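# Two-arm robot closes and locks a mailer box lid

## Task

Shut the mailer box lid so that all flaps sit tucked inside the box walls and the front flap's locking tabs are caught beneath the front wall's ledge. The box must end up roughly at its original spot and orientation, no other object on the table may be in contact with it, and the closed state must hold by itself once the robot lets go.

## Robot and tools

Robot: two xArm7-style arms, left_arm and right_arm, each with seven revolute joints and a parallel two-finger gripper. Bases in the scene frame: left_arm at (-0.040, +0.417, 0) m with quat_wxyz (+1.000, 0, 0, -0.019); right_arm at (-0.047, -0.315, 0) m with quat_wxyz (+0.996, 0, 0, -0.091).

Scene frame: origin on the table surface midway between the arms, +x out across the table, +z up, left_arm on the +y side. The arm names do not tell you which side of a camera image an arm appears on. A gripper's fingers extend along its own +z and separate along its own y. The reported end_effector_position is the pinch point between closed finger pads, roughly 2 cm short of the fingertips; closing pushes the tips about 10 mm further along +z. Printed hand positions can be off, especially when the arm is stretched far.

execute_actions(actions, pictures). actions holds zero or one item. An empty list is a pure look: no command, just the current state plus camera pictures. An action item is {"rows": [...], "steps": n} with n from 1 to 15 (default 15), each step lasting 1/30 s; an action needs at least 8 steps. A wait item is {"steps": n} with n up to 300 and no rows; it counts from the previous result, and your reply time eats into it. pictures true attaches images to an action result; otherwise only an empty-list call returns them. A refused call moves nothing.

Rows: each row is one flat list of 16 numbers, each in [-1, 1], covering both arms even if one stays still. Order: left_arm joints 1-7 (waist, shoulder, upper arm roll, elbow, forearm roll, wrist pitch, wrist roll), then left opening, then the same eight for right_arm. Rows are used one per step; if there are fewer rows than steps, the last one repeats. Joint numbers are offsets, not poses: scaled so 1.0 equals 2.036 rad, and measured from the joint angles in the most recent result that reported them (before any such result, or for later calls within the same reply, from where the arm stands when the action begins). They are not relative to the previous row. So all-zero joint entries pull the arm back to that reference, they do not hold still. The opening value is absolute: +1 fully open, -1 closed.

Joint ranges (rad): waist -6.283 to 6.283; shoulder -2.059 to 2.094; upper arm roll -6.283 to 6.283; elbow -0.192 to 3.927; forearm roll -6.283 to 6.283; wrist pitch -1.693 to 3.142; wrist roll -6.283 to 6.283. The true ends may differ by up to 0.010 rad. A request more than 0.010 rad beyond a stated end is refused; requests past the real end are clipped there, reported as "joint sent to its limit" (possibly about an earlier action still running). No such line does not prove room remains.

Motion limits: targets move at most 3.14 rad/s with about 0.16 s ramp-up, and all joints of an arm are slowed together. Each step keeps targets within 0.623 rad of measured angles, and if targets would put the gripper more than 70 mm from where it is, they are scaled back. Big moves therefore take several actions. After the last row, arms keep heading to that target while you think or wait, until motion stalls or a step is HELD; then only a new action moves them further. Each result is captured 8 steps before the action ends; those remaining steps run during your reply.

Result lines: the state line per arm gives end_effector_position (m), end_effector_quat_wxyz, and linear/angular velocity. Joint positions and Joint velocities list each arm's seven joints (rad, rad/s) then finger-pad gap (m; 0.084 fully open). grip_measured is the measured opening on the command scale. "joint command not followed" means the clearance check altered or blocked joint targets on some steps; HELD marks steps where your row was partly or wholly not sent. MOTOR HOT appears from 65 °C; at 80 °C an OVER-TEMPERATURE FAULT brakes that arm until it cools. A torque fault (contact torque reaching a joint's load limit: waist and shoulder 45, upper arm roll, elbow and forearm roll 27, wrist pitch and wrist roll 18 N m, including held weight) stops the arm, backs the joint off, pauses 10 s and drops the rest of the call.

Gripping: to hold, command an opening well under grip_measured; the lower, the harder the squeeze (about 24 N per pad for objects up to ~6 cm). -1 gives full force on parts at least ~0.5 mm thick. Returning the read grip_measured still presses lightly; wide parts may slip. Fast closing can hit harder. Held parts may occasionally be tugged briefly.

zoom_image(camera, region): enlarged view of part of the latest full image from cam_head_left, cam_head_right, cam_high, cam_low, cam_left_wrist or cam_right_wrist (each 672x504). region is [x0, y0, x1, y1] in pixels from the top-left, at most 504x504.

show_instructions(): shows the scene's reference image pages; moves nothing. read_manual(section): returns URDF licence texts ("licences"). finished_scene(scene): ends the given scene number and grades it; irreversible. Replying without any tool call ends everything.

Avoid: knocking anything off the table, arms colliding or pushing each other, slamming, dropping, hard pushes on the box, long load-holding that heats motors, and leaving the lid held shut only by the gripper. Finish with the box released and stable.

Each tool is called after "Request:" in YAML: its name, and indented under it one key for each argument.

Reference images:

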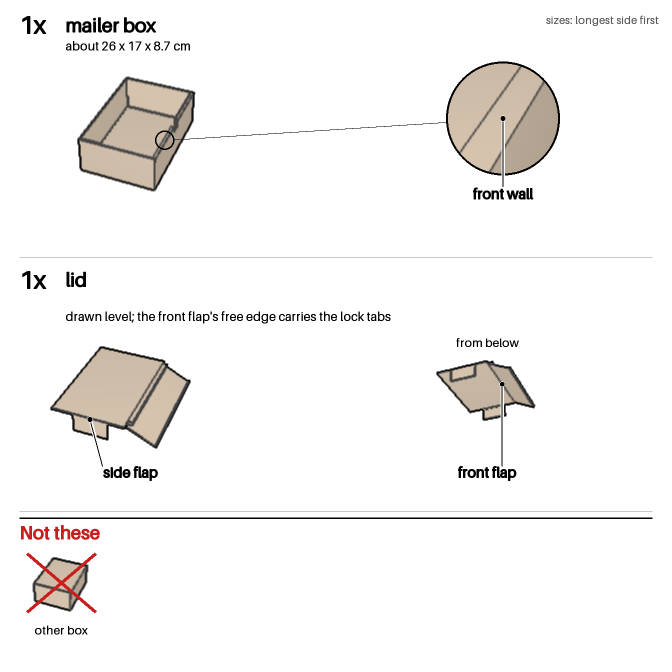

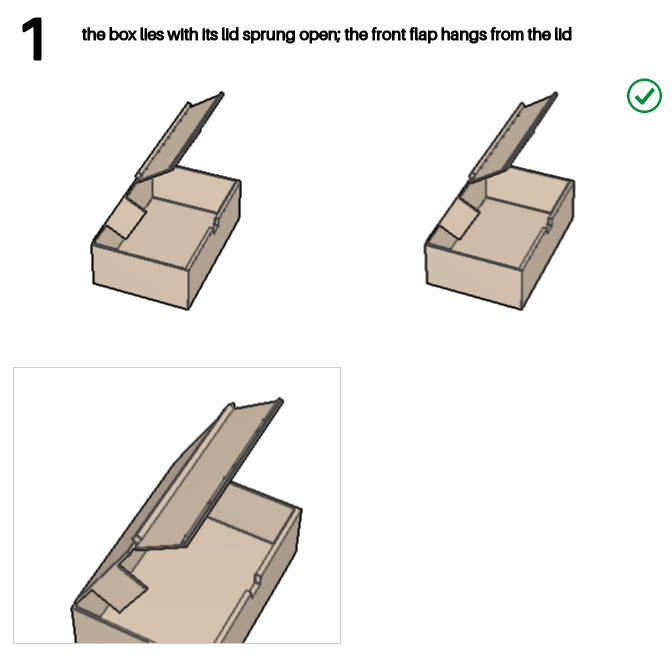

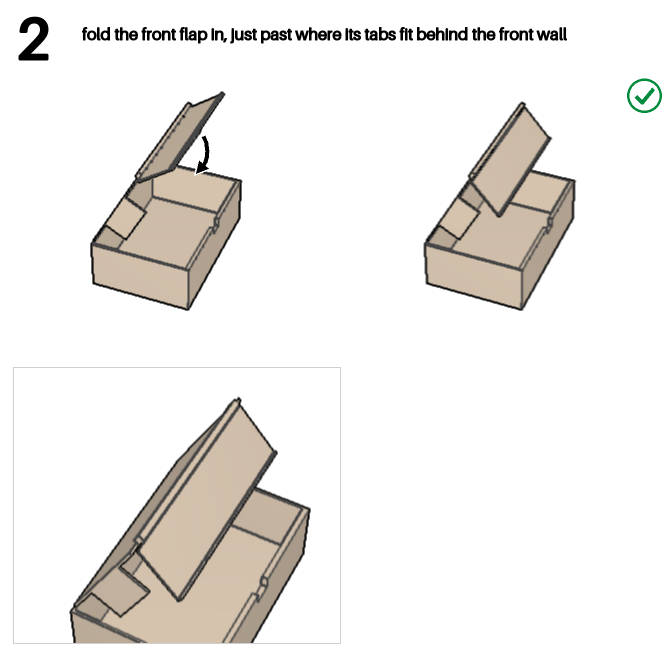

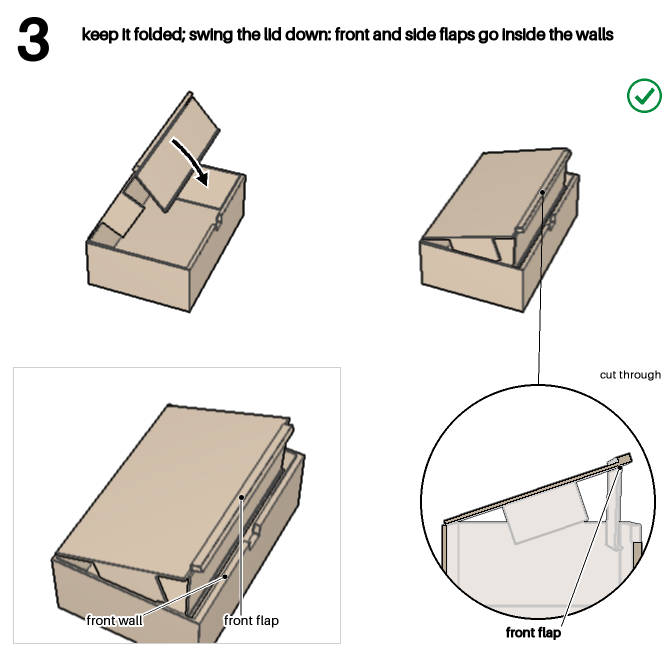

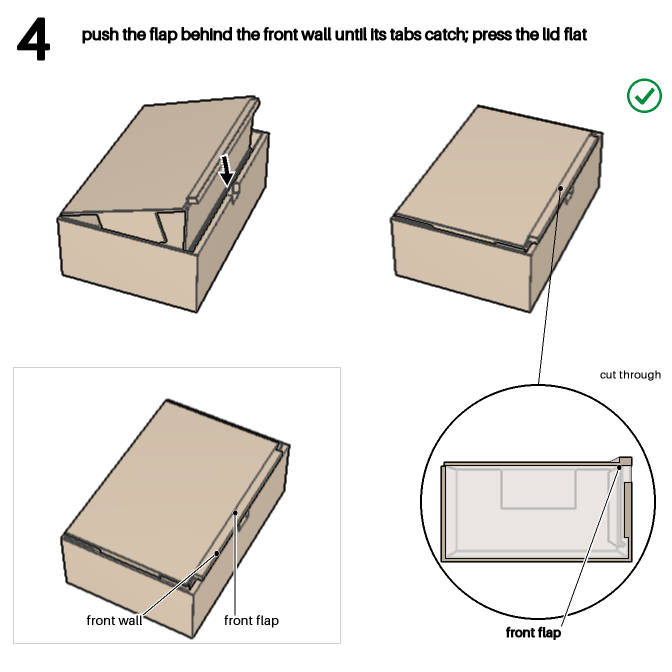

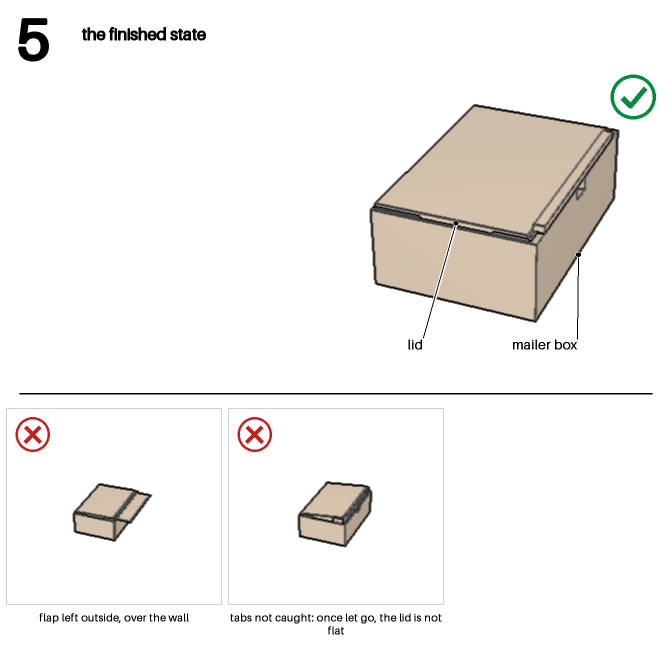

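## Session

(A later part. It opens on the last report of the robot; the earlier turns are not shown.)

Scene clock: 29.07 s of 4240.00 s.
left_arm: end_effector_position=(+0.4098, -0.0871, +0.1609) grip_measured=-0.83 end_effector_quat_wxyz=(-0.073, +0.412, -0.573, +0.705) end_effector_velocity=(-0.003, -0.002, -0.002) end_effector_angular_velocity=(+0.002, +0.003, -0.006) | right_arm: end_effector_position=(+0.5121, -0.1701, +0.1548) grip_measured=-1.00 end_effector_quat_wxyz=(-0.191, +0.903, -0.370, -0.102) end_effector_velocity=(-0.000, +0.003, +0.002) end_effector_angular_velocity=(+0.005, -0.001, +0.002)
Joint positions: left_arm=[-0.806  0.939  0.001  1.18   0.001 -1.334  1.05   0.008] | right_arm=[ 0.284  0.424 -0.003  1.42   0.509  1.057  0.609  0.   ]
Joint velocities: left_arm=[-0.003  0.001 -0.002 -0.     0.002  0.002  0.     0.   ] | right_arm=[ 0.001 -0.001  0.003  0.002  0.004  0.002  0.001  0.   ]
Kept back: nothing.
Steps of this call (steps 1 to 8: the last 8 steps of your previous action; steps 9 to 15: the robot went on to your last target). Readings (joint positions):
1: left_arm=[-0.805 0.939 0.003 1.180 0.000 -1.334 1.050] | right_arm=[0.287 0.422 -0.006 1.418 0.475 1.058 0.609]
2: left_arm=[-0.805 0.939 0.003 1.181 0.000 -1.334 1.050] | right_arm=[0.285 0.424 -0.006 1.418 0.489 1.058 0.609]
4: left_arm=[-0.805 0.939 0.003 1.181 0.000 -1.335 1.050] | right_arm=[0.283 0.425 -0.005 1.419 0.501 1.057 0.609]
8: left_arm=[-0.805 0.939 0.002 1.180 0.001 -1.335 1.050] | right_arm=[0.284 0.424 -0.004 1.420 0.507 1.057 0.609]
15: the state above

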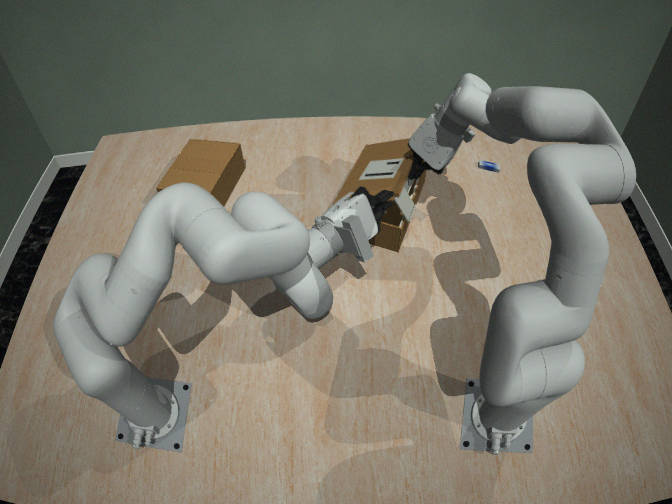

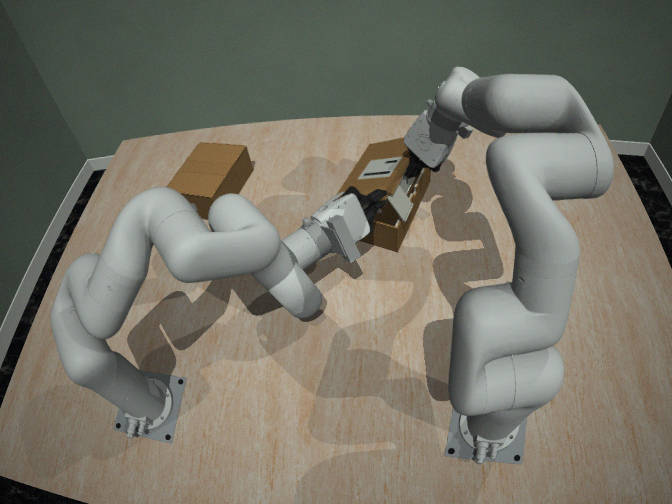

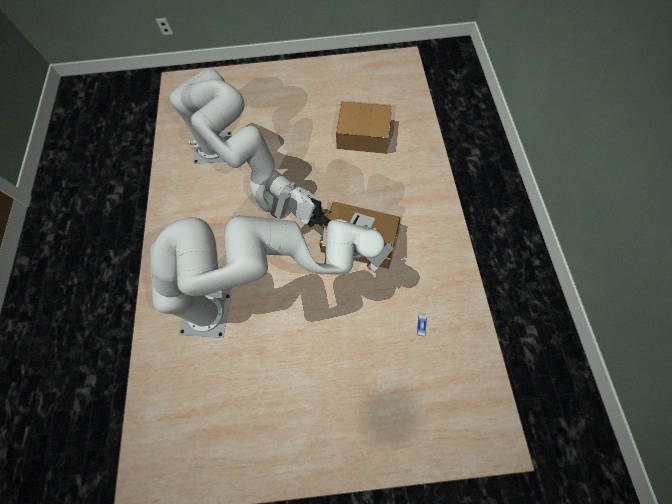

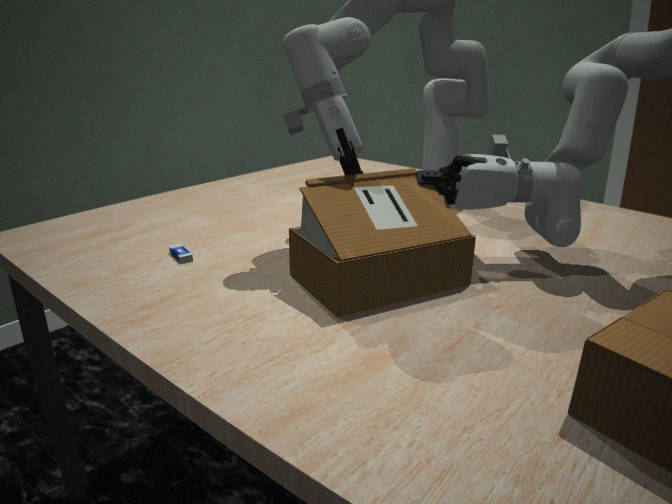

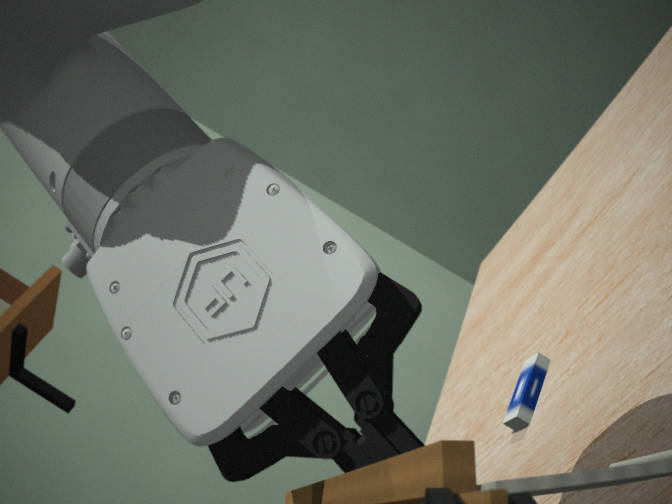

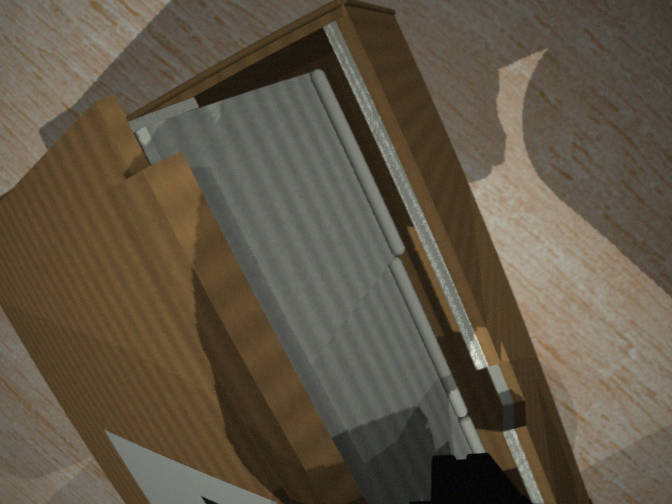

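Request:
execute_actions:
  actions:
    - {"rows":[[0,0,0,0,0,0,0,-0.4,0,0,0,0,0,0,0,-1]],"steps":10}

Request:
execute_actions:
  actions:
    - {"rows":[[0,-0.025,0,-0.075,0,-0.05,0,-0.4,0,0,0,0,0,0,0,-1]],"steps":14}

Request:
execute_actions:
  actions:
    - {"rows":[[0.03,-0.04,0,0,0,0.04,0,-1,0,0,0,0,0,0,0,-1]],"steps":14}

Request:
execute_actions:
  actions:
    - {"steps":12}
  pictures: true

Scene clock: 29.57 s of 4240.00 s.
left_arm: end_effector_position=(+0.4092, -0.0876, +0.1605) grip_measured=-0.67 end_effector_quat_wxyz=(-0.073, +0.412, -0.573, +0.705) end_effector_velocity=(-0.019, -0.016, -0.012) end_effector_angular_velocity=(+0.015, +0.033, -0.045) | right_arm: end_effector_position=(+0.5124, -0.1697, +0.1552) grip_measured=-1.00 end_effector_quat_wxyz=(-0.192, +0.903, -0.370, -0.102) end_effector_velocity=(+0.007, +0.011, +0.012) end_effector_angular_velocity=(+0.014, -0.030, +0.006)
Joint positions: left_arm=[-0.807  0.939  0.001  1.18   0.002 -1.333  1.05   0.015] | right_arm=[ 0.284  0.424 -0.003  1.421  0.51   1.057  0.609  0.   ]
Joint velocities: left_arm=[-0.014  0.007 -0.023 -0.007  0.018  0.02  -0.     0.192] | right_arm=[ 0.004 -0.005  0.012  0.018  0.011 -0.009 -0.     0.   ]
Steps of this call (steps 1 to 13: the robot went on to your last target; steps 14 to 15: the first 2 steps of this action). Readings (joint positions):
14: left_arm=[-0.806 0.939 0.001 1.180 0.001 -1.334 1.050] | right_arm=[0.284 0.424 -0.003 1.421 0.509 1.057 0.609]
15: the state above

Scene clock: 30.03 s of 4240.00 s.
left_arm: end_effector_position=(+0.3888, -0.0668, +0.1589) grip_measured=-0.42 end_effector_quat_wxyz=(-0.072, +0.412, -0.574, +0.704) end_effector_velocity=(-0.123, +0.120, -0.028) end_effector_angular_velocity=(+0.043, +0.051, -0.020) | right_arm: end_effector_position=(+0.5122, -0.1679, +0.1558) grip_measured=-1.00 end_effector_quat_wxyz=(-0.192, +0.904, -0.369, -0.102) end_effector_velocity=(-0.000, +0.006, +0.003) end_effector_angular_velocity=(+0.004, -0.005, +0.009)
Joint positions: left_arm=[-0.808  0.902 -0.     1.067  0.002 -1.408  1.05   0.026] | right_arm=[ 0.285  0.424 -0.001  1.421  0.51   1.057  0.609  0.   ]
Joint velocities: left_arm=[-0.009 -0.189 -0.012 -0.65   0.003 -0.395  0.     0.   ] | right_arm=[ 0.004 -0.003  0.007  0.003  0.001  0.     0.     0.   ]
Steps of this call (steps 1 to 8: the last 8 steps of your previous action; steps 9 to 14: the first 6 steps of this action, its rows measured from where the robot was after step 8). Readings (joint positions):
8: left_arm=[-0.808 0.939 -0.000 1.180 0.002 -1.333 1.050] | right_arm=[0.285 0.424 -0.001 1.421 0.510 1.057 0.609]
9: left_arm=[-0.807 0.939 0.000 1.180 0.002 -1.334 1.050] | right_arm=[0.285 0.424 -0.002 1.421 0.510 1.057 0.609]
10: left_arm=[-0.807 0.937 0.001 1.174 0.002 -1.339 1.050] | right_arm=[0.284 0.424 -0.002 1.421 0.510 1.057 0.609]
12: left_arm=[-0.807 0.920 0.001 1.125 0.002 -1.372 1.050] | right_arm=[0.285 0.424 -0.002 1.421 0.510 1.057 0.609]
14: the state above

Scene clock: 30.50 s of 4240.00 s.
left_arm: end_effector_position=(+0.4143, -0.0452, +0.1878) grip_measured=-1.00 end_effector_quat_wxyz=(-0.091, +0.424, -0.561, +0.705) end_effector_velocity=(+0.183, +0.099, +0.172) end_effector_angular_velocity=(-0.065, -0.148, +0.308) | right_arm: end_effector_position=(+0.5121, -0.1681, +0.1556) grip_measured=-1.00 end_effector_quat_wxyz=(-0.192, +0.904, -0.369, -0.102) end_effector_velocity=(-0.000, +0.001, -0.001) end_effector_angular_velocity=(-0.001, -0.000, +0.002)
Joint positions: left_arm=[-0.758  0.822  0.002  1.032  0.002 -1.371  1.05   0.   ] | right_arm=[ 0.285  0.424 -0.001  1.421  0.51   1.057  0.609  0.   ]
Joint velocities: left_arm=[ 0.239 -0.316  0.084  0.06  -0.011  0.227 -0.     0.   ] | right_arm=[ 0.002  0.002 -0.    -0.    -0.    -0.003 -0.     0.   ]
Steps of this call (steps 1 to 8: the last 8 steps of your previous action; steps 9 to 14: the first 6 steps of this action, its rows measured from where the robot was after step 8). Readings (joint positions):
8: left_arm=[-0.808 0.889 -0.000 1.029 0.002 -1.434 1.050] | right_arm=[0.285 0.424 -0.001 1.421 0.510 1.057 0.609]
9: left_arm=[-0.807 0.888 -0.000 1.029 0.002 -1.434 1.050] | right_arm=[0.285 0.424 -0.001 1.421 0.510 1.057 0.609]
10: left_arm=[-0.804 0.884 -0.002 1.027 0.003 -1.427 1.050] | right_arm=[0.285 0.424 -0.001 1.421 0.510 1.057 0.609]
12: left_arm=[-0.781 0.853 -0.004 1.026 0.003 -1.394 1.050] | right_arm=[0.285 0.424 -0.001 1.421 0.510 1.057 0.609]
14: the state above

Scene clock: 30.90 s of 4240.00 s.
left_arm: end_effector_position=(+0.4197, -0.0425, +0.1912) grip_measured=-1.00 end_effector_quat_wxyz=(-0.093, +0.429, -0.561, +0.702) end_effector_velocity=(+0.003, +0.002, +0.003) end_effector_angular_velocity=(-0.002, -0.004, +0.005) | right_arm: end_effector_position=(+0.5121, -0.1681, +0.1556) grip_measured=-1.00 end_effector_quat_wxyz=(-0.192, +0.904, -0.369, -0.102) end_effector_velocity=(+0.001, +0.000, -0.000) end_effector_angular_velocity=(-0.000, -0.001, -0.001)
Joint positions: left_arm=[-0.747  0.808 -0.001  1.029  0.002 -1.353  1.05   0.   ] | right_arm=[ 0.285  0.424 -0.001  1.421  0.51   1.057  0.609  0.   ]
Joint velocities: left_arm=[ 0.003 -0.004  0.003  0.002 -0.     0.001 -0.001  0.   ] | right_arm=[ 0.     0.001  0.     0.001  0.    -0.002 -0.     0.   ]
Kept back: nothing.
Steps of this call (steps 1 to 8: the last 8 steps of your previous action; steps 9 to 12: the robot went on to your last target). Readings (joint positions):
1: left_arm=[-0.752 0.814 0.004 1.033 0.002 -1.365 1.050] | right_arm=[0.285 0.424 -0.001 1.421 0.510 1.057 0.609]
2: left_arm=[-0.749 0.810 0.004 1.032 0.002 -1.361 1.050] | right_arm=[0.285 0.424 -0.001 1.421 0.510 1.057 0.609]
4: left_arm=[-0.747 0.808 0.001 1.030 0.002 -1.356 1.050] | right_arm=[0.285 0.424 -0.001 1.421 0.510 1.057 0.609]
8: left_arm=[-0.748 0.809 -0.001 1.028 0.003 -1.353 1.050] | right_arm=[0.285 0.424 -0.001 1.421 0.510 1.057 0.609]
12: the state above

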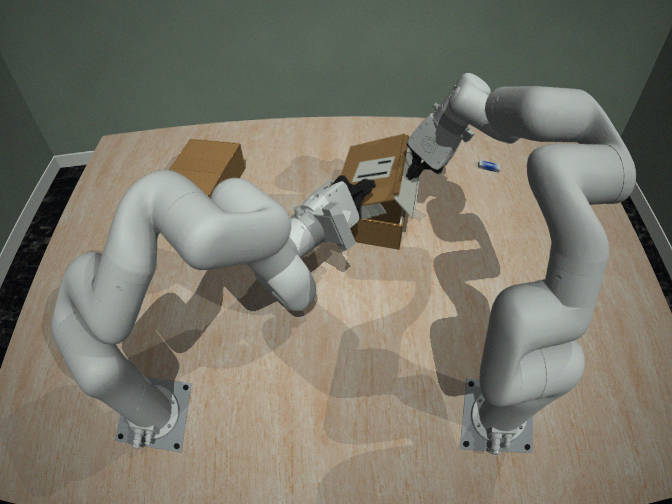

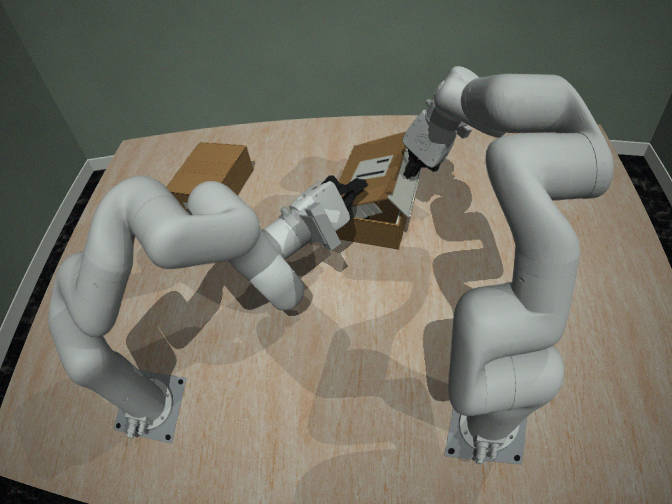

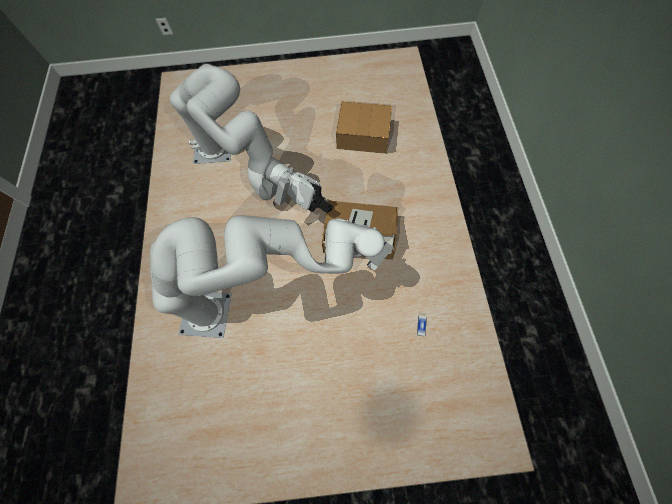

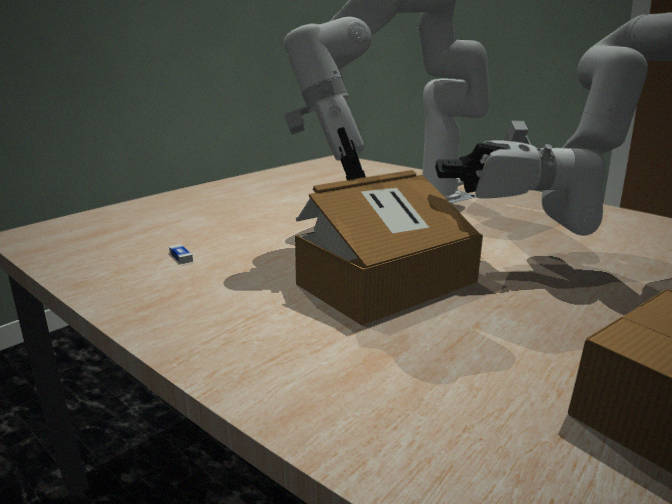

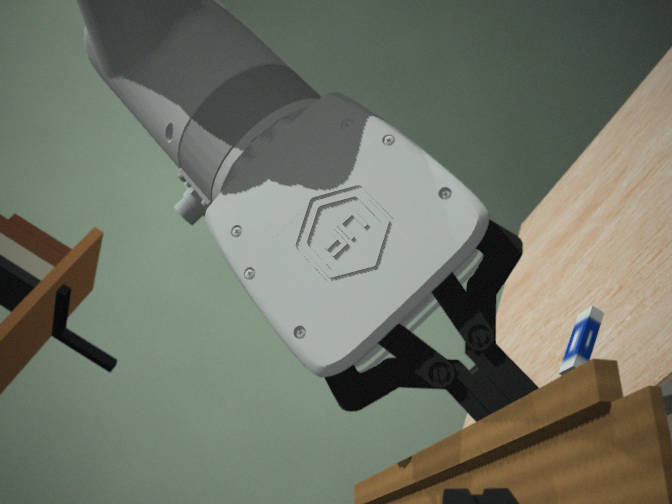

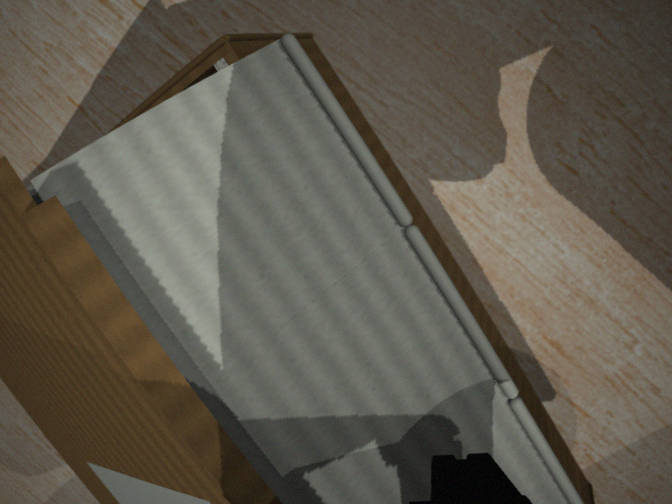

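Request:
execute_actions:
  actions:
    - {"rows":[[0.03,-0.1,0,0.132,0,0.472,-0.7,-1,0,0,0,0,0,0,0,-1]]}

Request:
execute_actions:
  actions:
    - {"steps":25}

Request:
execute_actions:
  actions:
    - {"rows":[[0,0.04,0,0,0,0,0,-1,0,0,0,0,0,0,0,-1]]}

Request:
execute_actions:
  actions:
    - {"steps":12}
  pictures: true

Scene clock: 31.67 s of 4240.00 s.
left_arm: end_effector_position=(+0.4602, -0.0620, +0.2211) grip_measured=-1.00 end_effector_quat_wxyz=(-0.018, +0.512, -0.519, +0.684) end_effector_velocity=(+0.296, -0.117, +0.257) end_effector_angular_velocity=(-0.927, +1.598, +0.287) | right_arm: end_effector_position=(+0.5121, -0.1681, +0.1556) grip_measured=-1.00 end_effector_quat_wxyz=(-0.192, +0.904, -0.369, -0.102) end_effector_velocity=(+0.000, +0.000, +0.000) end_effector_angular_velocity=(-0.000, -0.000, +0.000)
Joint positions: left_arm=[-0.726  0.737 -0.001  1.124  0.002 -1.121  0.818  0.   ] | right_arm=[ 0.285  0.424 -0.001  1.421  0.51   1.057  0.609  0.   ]
Joint velocities: left_arm=[ 0.159 -0.559  0.017  0.712 -0.003  1.781 -1.793  0.   ] | right_arm=[ 0. -0. -0.  0. -0.  0.  0.  0.]
Steps of this call (steps 1 to 16: the robot went on to your last target; steps 17 to 23: the first 7 steps of this action). Readings (joint positions):
17: left_arm=[-0.747 0.807 -0.000 1.029 0.002 -1.352 1.049] | right_arm=[0.285 0.424 -0.001 1.421 0.510 1.057 0.609]
18: left_arm=[-0.746 0.806 -0.001 1.031 0.002 -1.344 1.041] | right_arm=[0.285 0.424 -0.001 1.421 0.510 1.057 0.609]
20: left_arm=[-0.741 0.790 -0.001 1.053 0.003 -1.284 0.981] | right_arm=[0.285 0.424 -0.001 1.421 0.510 1.057 0.609]
23: the state above

Scene clock: 32.50 s of 4240.00 s.
left_arm: end_effector_position=(+0.5189, -0.0770, +0.2140) grip_measured=-1.00 end_effector_quat_wxyz=(+0.269, +0.843, -0.150, +0.440) end_effector_velocity=(-0.000, -0.001, +0.002) end_effector_angular_velocity=(-0.005, +0.002, +0.002) | right_arm: end_effector_position=(+0.5121, -0.1681, +0.1556) grip_measured=-1.00 end_effector_quat_wxyz=(-0.192, +0.904, -0.369, -0.102) end_effector_velocity=(-0.000, +0.001, +0.000) end_effector_angular_velocity=(+0.000, +0.000, +0.001)
Joint positions: left_arm=[-0.686  0.605 -0.001  1.297  0.002 -0.392 -0.375  0.   ] | right_arm=[ 0.285  0.424 -0.001  1.421  0.51   1.057  0.609  0.   ]
Joint velocities: left_arm=[ 0.    -0.002 -0.001  0.001  0.002  0.001 -0.007  0.   ] | right_arm=[ 0.001 -0.001  0.     0.    -0.     0.001  0.     0.   ]
Kept back: nothing.
Steps of this call (steps 1 to 8: the last 8 steps of your previous action; steps 9 to 25: the robot went on to your last target). Readings (joint positions):
1: left_arm=[-0.720 0.718 -0.000 1.147 0.002 -1.058 0.754] | right_arm=[0.285 0.424 -0.001 1.421 0.510 1.057 0.609]
2: left_arm=[-0.715 0.701 -0.000 1.169 0.002 -0.986 0.682] | right_arm=[0.285 0.424 -0.001 1.421 0.510 1.057 0.609]
4: left_arm=[-0.705 0.668 -0.000 1.213 0.002 -0.817 0.512] | right_arm=[0.285 0.424 -0.001 1.421 0.510 1.057 0.609]
8: left_arm=[-0.691 0.621 0.000 1.274 0.002 -0.534 0.136] | right_arm=[0.285 0.424 -0.001 1.421 0.510 1.057 0.609]
25: the state above

Scene clock: 32.73 s of 4240.00 s.
left_arm: end_effector_position=(+0.5130, -0.0717, +0.1542) grip_measured=-1.00 end_effector_quat_wxyz=(+0.251, +0.864, -0.153, +0.410) end_effector_velocity=(-0.027, +0.026, -0.177) end_effector_angular_velocity=(+0.156, +0.178, +0.004) | right_arm: end_effector_position=(+0.5120, -0.1680, +0.1556) grip_measured=-1.00 end_effector_quat_wxyz=(-0.192, +0.904, -0.369, -0.102) end_effector_velocity=(-0.002, -0.002, -0.003) end_effector_angular_velocity=(-0.009, +0.004, +0.007)
Joint positions: left_arm=[-0.686  0.681 -0.001  1.292  0.002 -0.391 -0.375  0.   ] | right_arm=[ 0.285  0.424 -0.001  1.421  0.51   1.057  0.609  0.   ]
Joint velocities: left_arm=[ 0.001  0.213  0.001 -0.052 -0.001 -0.028 -0.001  0.   ] | right_arm=[ 0.001  0.001 -0.001 -0.004 -0.01   0.    -0.001  0.   ]
Steps of this call (steps 1 to 7: the first 7 steps of this action). Readings (joint positions):
1: left_arm=[-0.686 0.605 -0.001 1.297 0.002 -0.392 -0.375] | right_arm=[0.285 0.424 -0.001 1.421 0.510 1.057 0.609]
2: left_arm=[-0.686 0.609 -0.001 1.299 0.002 -0.393 -0.375] | right_arm=[0.285 0.424 -0.001 1.421 0.510 1.057 0.609]
4: left_arm=[-0.686 0.639 -0.001 1.303 0.002 -0.394 -0.375] | right_arm=[0.285 0.424 -0.001 1.421 0.510 1.057 0.609]
7: the state above

Scene clock: 33.13 s of 4240.00 s.
left_arm: end_effector_position=(+0.5138, -0.0728, +0.1541) grip_measured=-1.00 end_effector_quat_wxyz=(+0.251, +0.863, -0.153, +0.411) end_effector_velocity=(-0.000, +0.001, -0.004) end_effector_angular_velocity=(+0.003, +0.004, +0.002) | right_arm: end_effector_position=(+0.5120, -0.1680, +0.1556) grip_measured=-1.00 end_effector_quat_wxyz=(-0.192, +0.904, -0.369, -0.102) end_effector_velocity=(+0.000, -0.001, -0.002) end_effector_angular_velocity=(-0.001, +0.002, -0.003)
Joint positions: left_arm=[-0.686  0.685 -0.001  1.298  0.002 -0.393 -0.375  0.   ] | right_arm=[ 0.285  0.424 -0.001  1.421  0.51   1.057  0.609  0.   ]
Joint velocities: left_arm=[-0.     0.004  0.001 -0.002 -0.002 -0.001 -0.001  0.   ] | right_arm=[-0.001  0.002 -0.002 -0.    -0.    -0.     0.     0.   ]
Kept back: nothing.
Steps of this call (steps 1 to 8: the last 8 steps of your previous action; steps 9 to 12: the robot went on to your last target). Readings (joint positions):
1: left_arm=[-0.686 0.685 -0.000 1.293 0.002 -0.392 -0.375] | right_arm=[0.285 0.424 -0.002 1.420 0.509 1.057 0.609]
2: left_arm=[-0.686 0.686 0.000 1.294 0.002 -0.392 -0.375] | right_arm=[0.284 0.424 -0.002 1.420 0.510 1.057 0.609]
4: left_arm=[-0.686 0.685 -0.000 1.297 0.002 -0.392 -0.375] | right_arm=[0.285 0.424 -0.001 1.421 0.510 1.057 0.609]
8: left_arm=[-0.686 0.685 -0.001 1.298 0.002 -0.393 -0.375] | right_arm=[0.285 0.424 -0.000 1.422 0.510 1.057 0.609]
12: the state above

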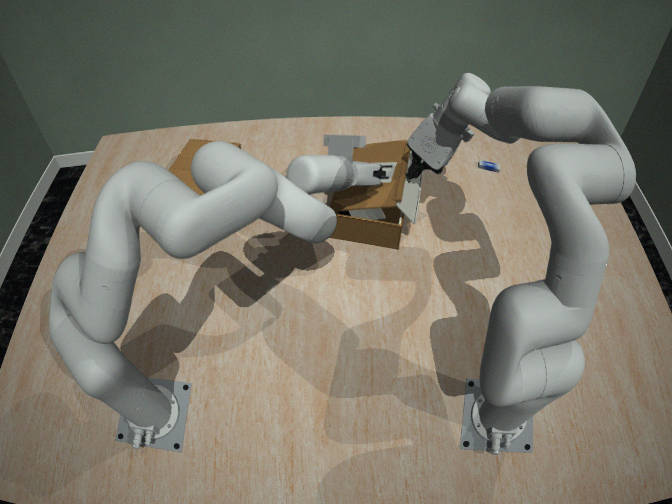

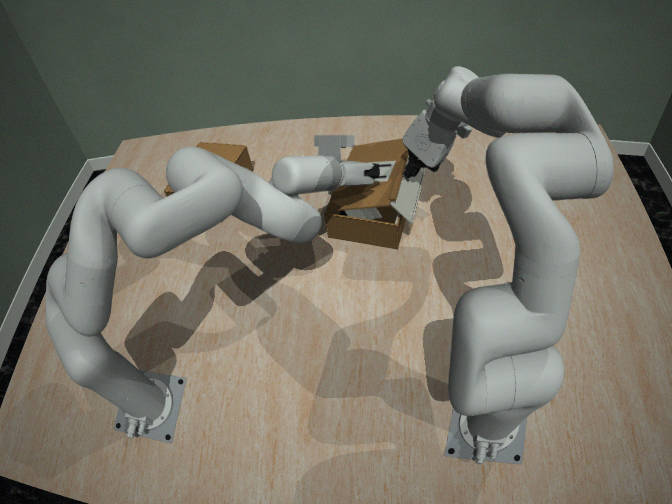

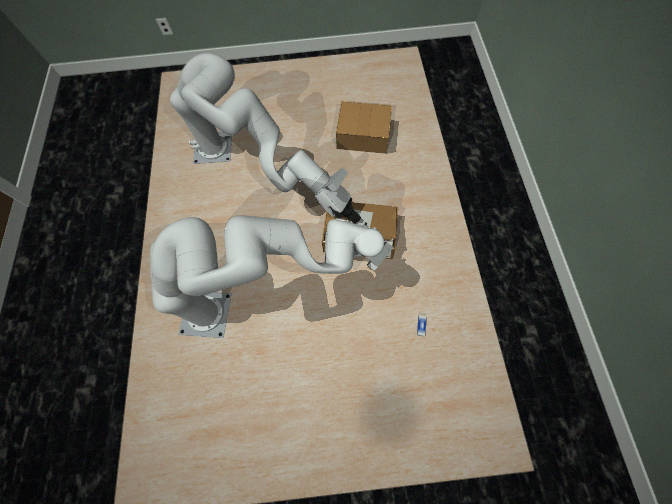

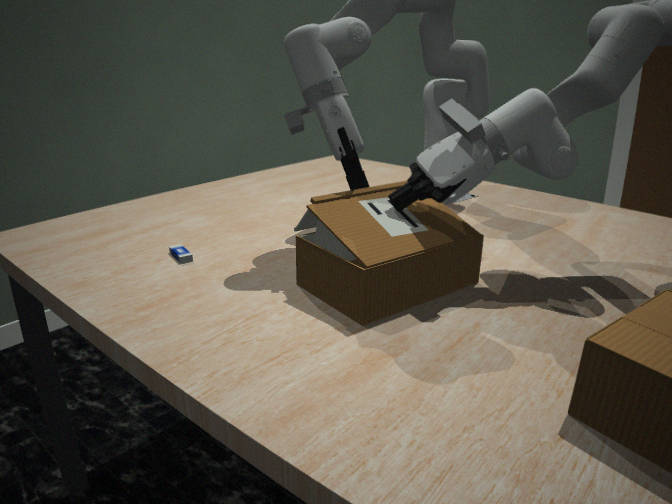

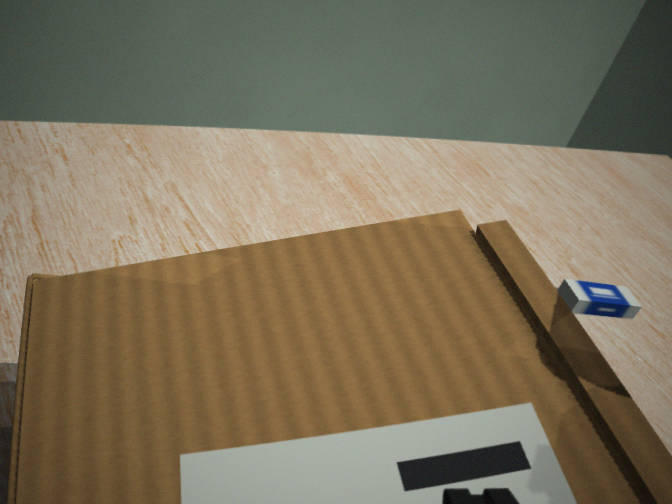

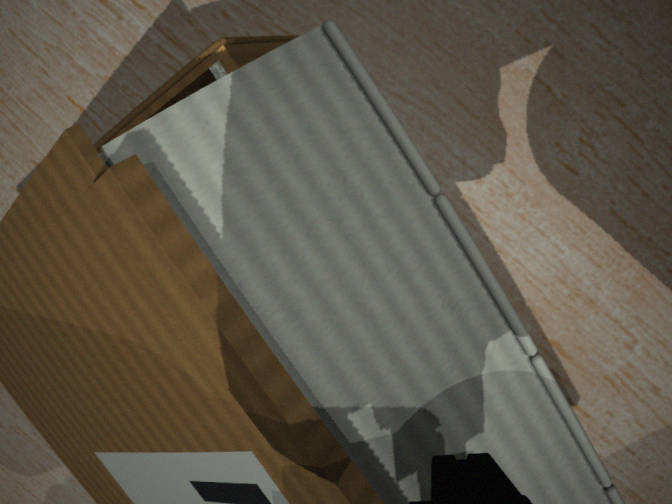

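Request:
execute_actions:
  actions:
    - {"rows":[[0.25,-0.3,0,-0.1,0,0.4,0,-1,-0.05,-0.25,0,-0.2,0,-0.3,0,-1]]}

Request:
execute_actions:
  actions:
    - {"steps":30}

Scene clock: 35.50 s of 4240.00 s.
left_arm: end_effector_position=(+0.5497, -0.0128, +0.1861) grip_measured=-1.00 end_effector_quat_wxyz=(+0.222, +0.880, -0.114, +0.404) end_effector_velocity=(+0.211, +0.391, +0.201) end_effector_angular_velocity=(+0.163, +0.181, +0.606) | right_arm: end_effector_position=(+0.5323, -0.2035, +0.2057) grip_measured=-1.00 end_effector_quat_wxyz=(-0.219, +0.891, -0.398, +0.006) end_effector_velocity=(+0.135, -0.283, +0.405) end_effector_angular_velocity=(-0.213, -1.414, -0.777)
Joint positions: left_arm=[-0.593  0.575  0.     1.26   0.002 -0.273 -0.375  0.   ] | right_arm=[ 0.254  0.265 -0.001  1.295  0.51   0.867  0.609  0.   ]
Joint velocities: left_arm=[ 0.556 -0.65   0.052 -0.182 -0.006  0.71  -0.001  0.   ] | right_arm=[-0.227 -1.06  -0.052 -0.708  0.    -1.195 -0.001  0.   ]
Steps of this call (steps 1 to 15: the robot went on to your last target; steps 16 to 64: nothing new was sent; steps 65 to 71: the first 7 steps of this action). Readings (joint positions):
65: left_arm=[-0.686 0.686 -0.001 1.297 0.002 -0.392 -0.375] | right_arm=[0.285 0.423 -0.001 1.421 0.510 1.056 0.609]
66: left_arm=[-0.682 0.681 -0.002 1.294 0.003 -0.384 -0.375] | right_arm=[0.284 0.419 -0.000 1.415 0.510 1.049 0.609]
68: left_arm=[-0.652 0.645 -0.008 1.277 0.003 -0.341 -0.375] | right_arm=[0.276 0.376 0.002 1.374 0.510 0.992 0.609]
71: the state above

Scene clock: 36.50 s of 4240.00 s.
left_arm: end_effector_position=(+0.5564, +0.2842, +0.2751) grip_measured=-1.00 end_effector_quat_wxyz=(+0.085, +0.953, +0.073, +0.281) end_effector_velocity=(+0.000, +0.011, +0.004) end_effector_angular_velocity=(+0.003, +0.002, +0.016) | right_arm: end_effector_position=(+0.5357, -0.2947, +0.3275) grip_measured=-1.00 end_effector_quat_wxyz=(-0.261, +0.820, -0.447, +0.243) end_effector_velocity=(-0.000, -0.001, +0.001) end_effector_angular_velocity=(-0.001, -0.002, -0.001)
Joint positions: left_arm=[-0.179  0.077 -0.003  1.093  0.003  0.421 -0.375  0.   ] | right_arm=[ 0.183 -0.085 -0.001  1.014  0.51   0.447  0.609  0.   ]
Joint velocities: left_arm=[ 0.009 -0.01   0.008  0.001  0.001  0.014  0.001  0.   ] | right_arm=[-0.001 -0.002 -0.001  0.    -0.     0.    -0.001  0.   ]
Kept back: nothing.
Steps of this call (steps 1 to 8: the last 8 steps of your previous action; steps 9 to 30: the robot went on to your last target). Readings (joint positions):
1: left_arm=[-0.575 0.553 0.001 1.254 0.002 -0.248 -0.375] | right_arm=[0.246 0.231 -0.002 1.271 0.510 0.827 0.609]
2: left_arm=[-0.557 0.532 0.001 1.246 0.002 -0.222 -0.375] | right_arm=[0.240 0.199 -0.002 1.246 0.510 0.789 0.609]
4: left_arm=[-0.522 0.490 -0.000 1.231 0.002 -0.166 -0.375] | right_arm=[0.227 0.135 -0.002 1.192 0.510 0.712 0.609]
8: left_arm=[-0.450 0.403 0.000 1.203 0.002 -0.044 -0.375] | right_arm=[0.202 0.007 -0.001 1.090 0.510 0.559 0.609]
30: the state above


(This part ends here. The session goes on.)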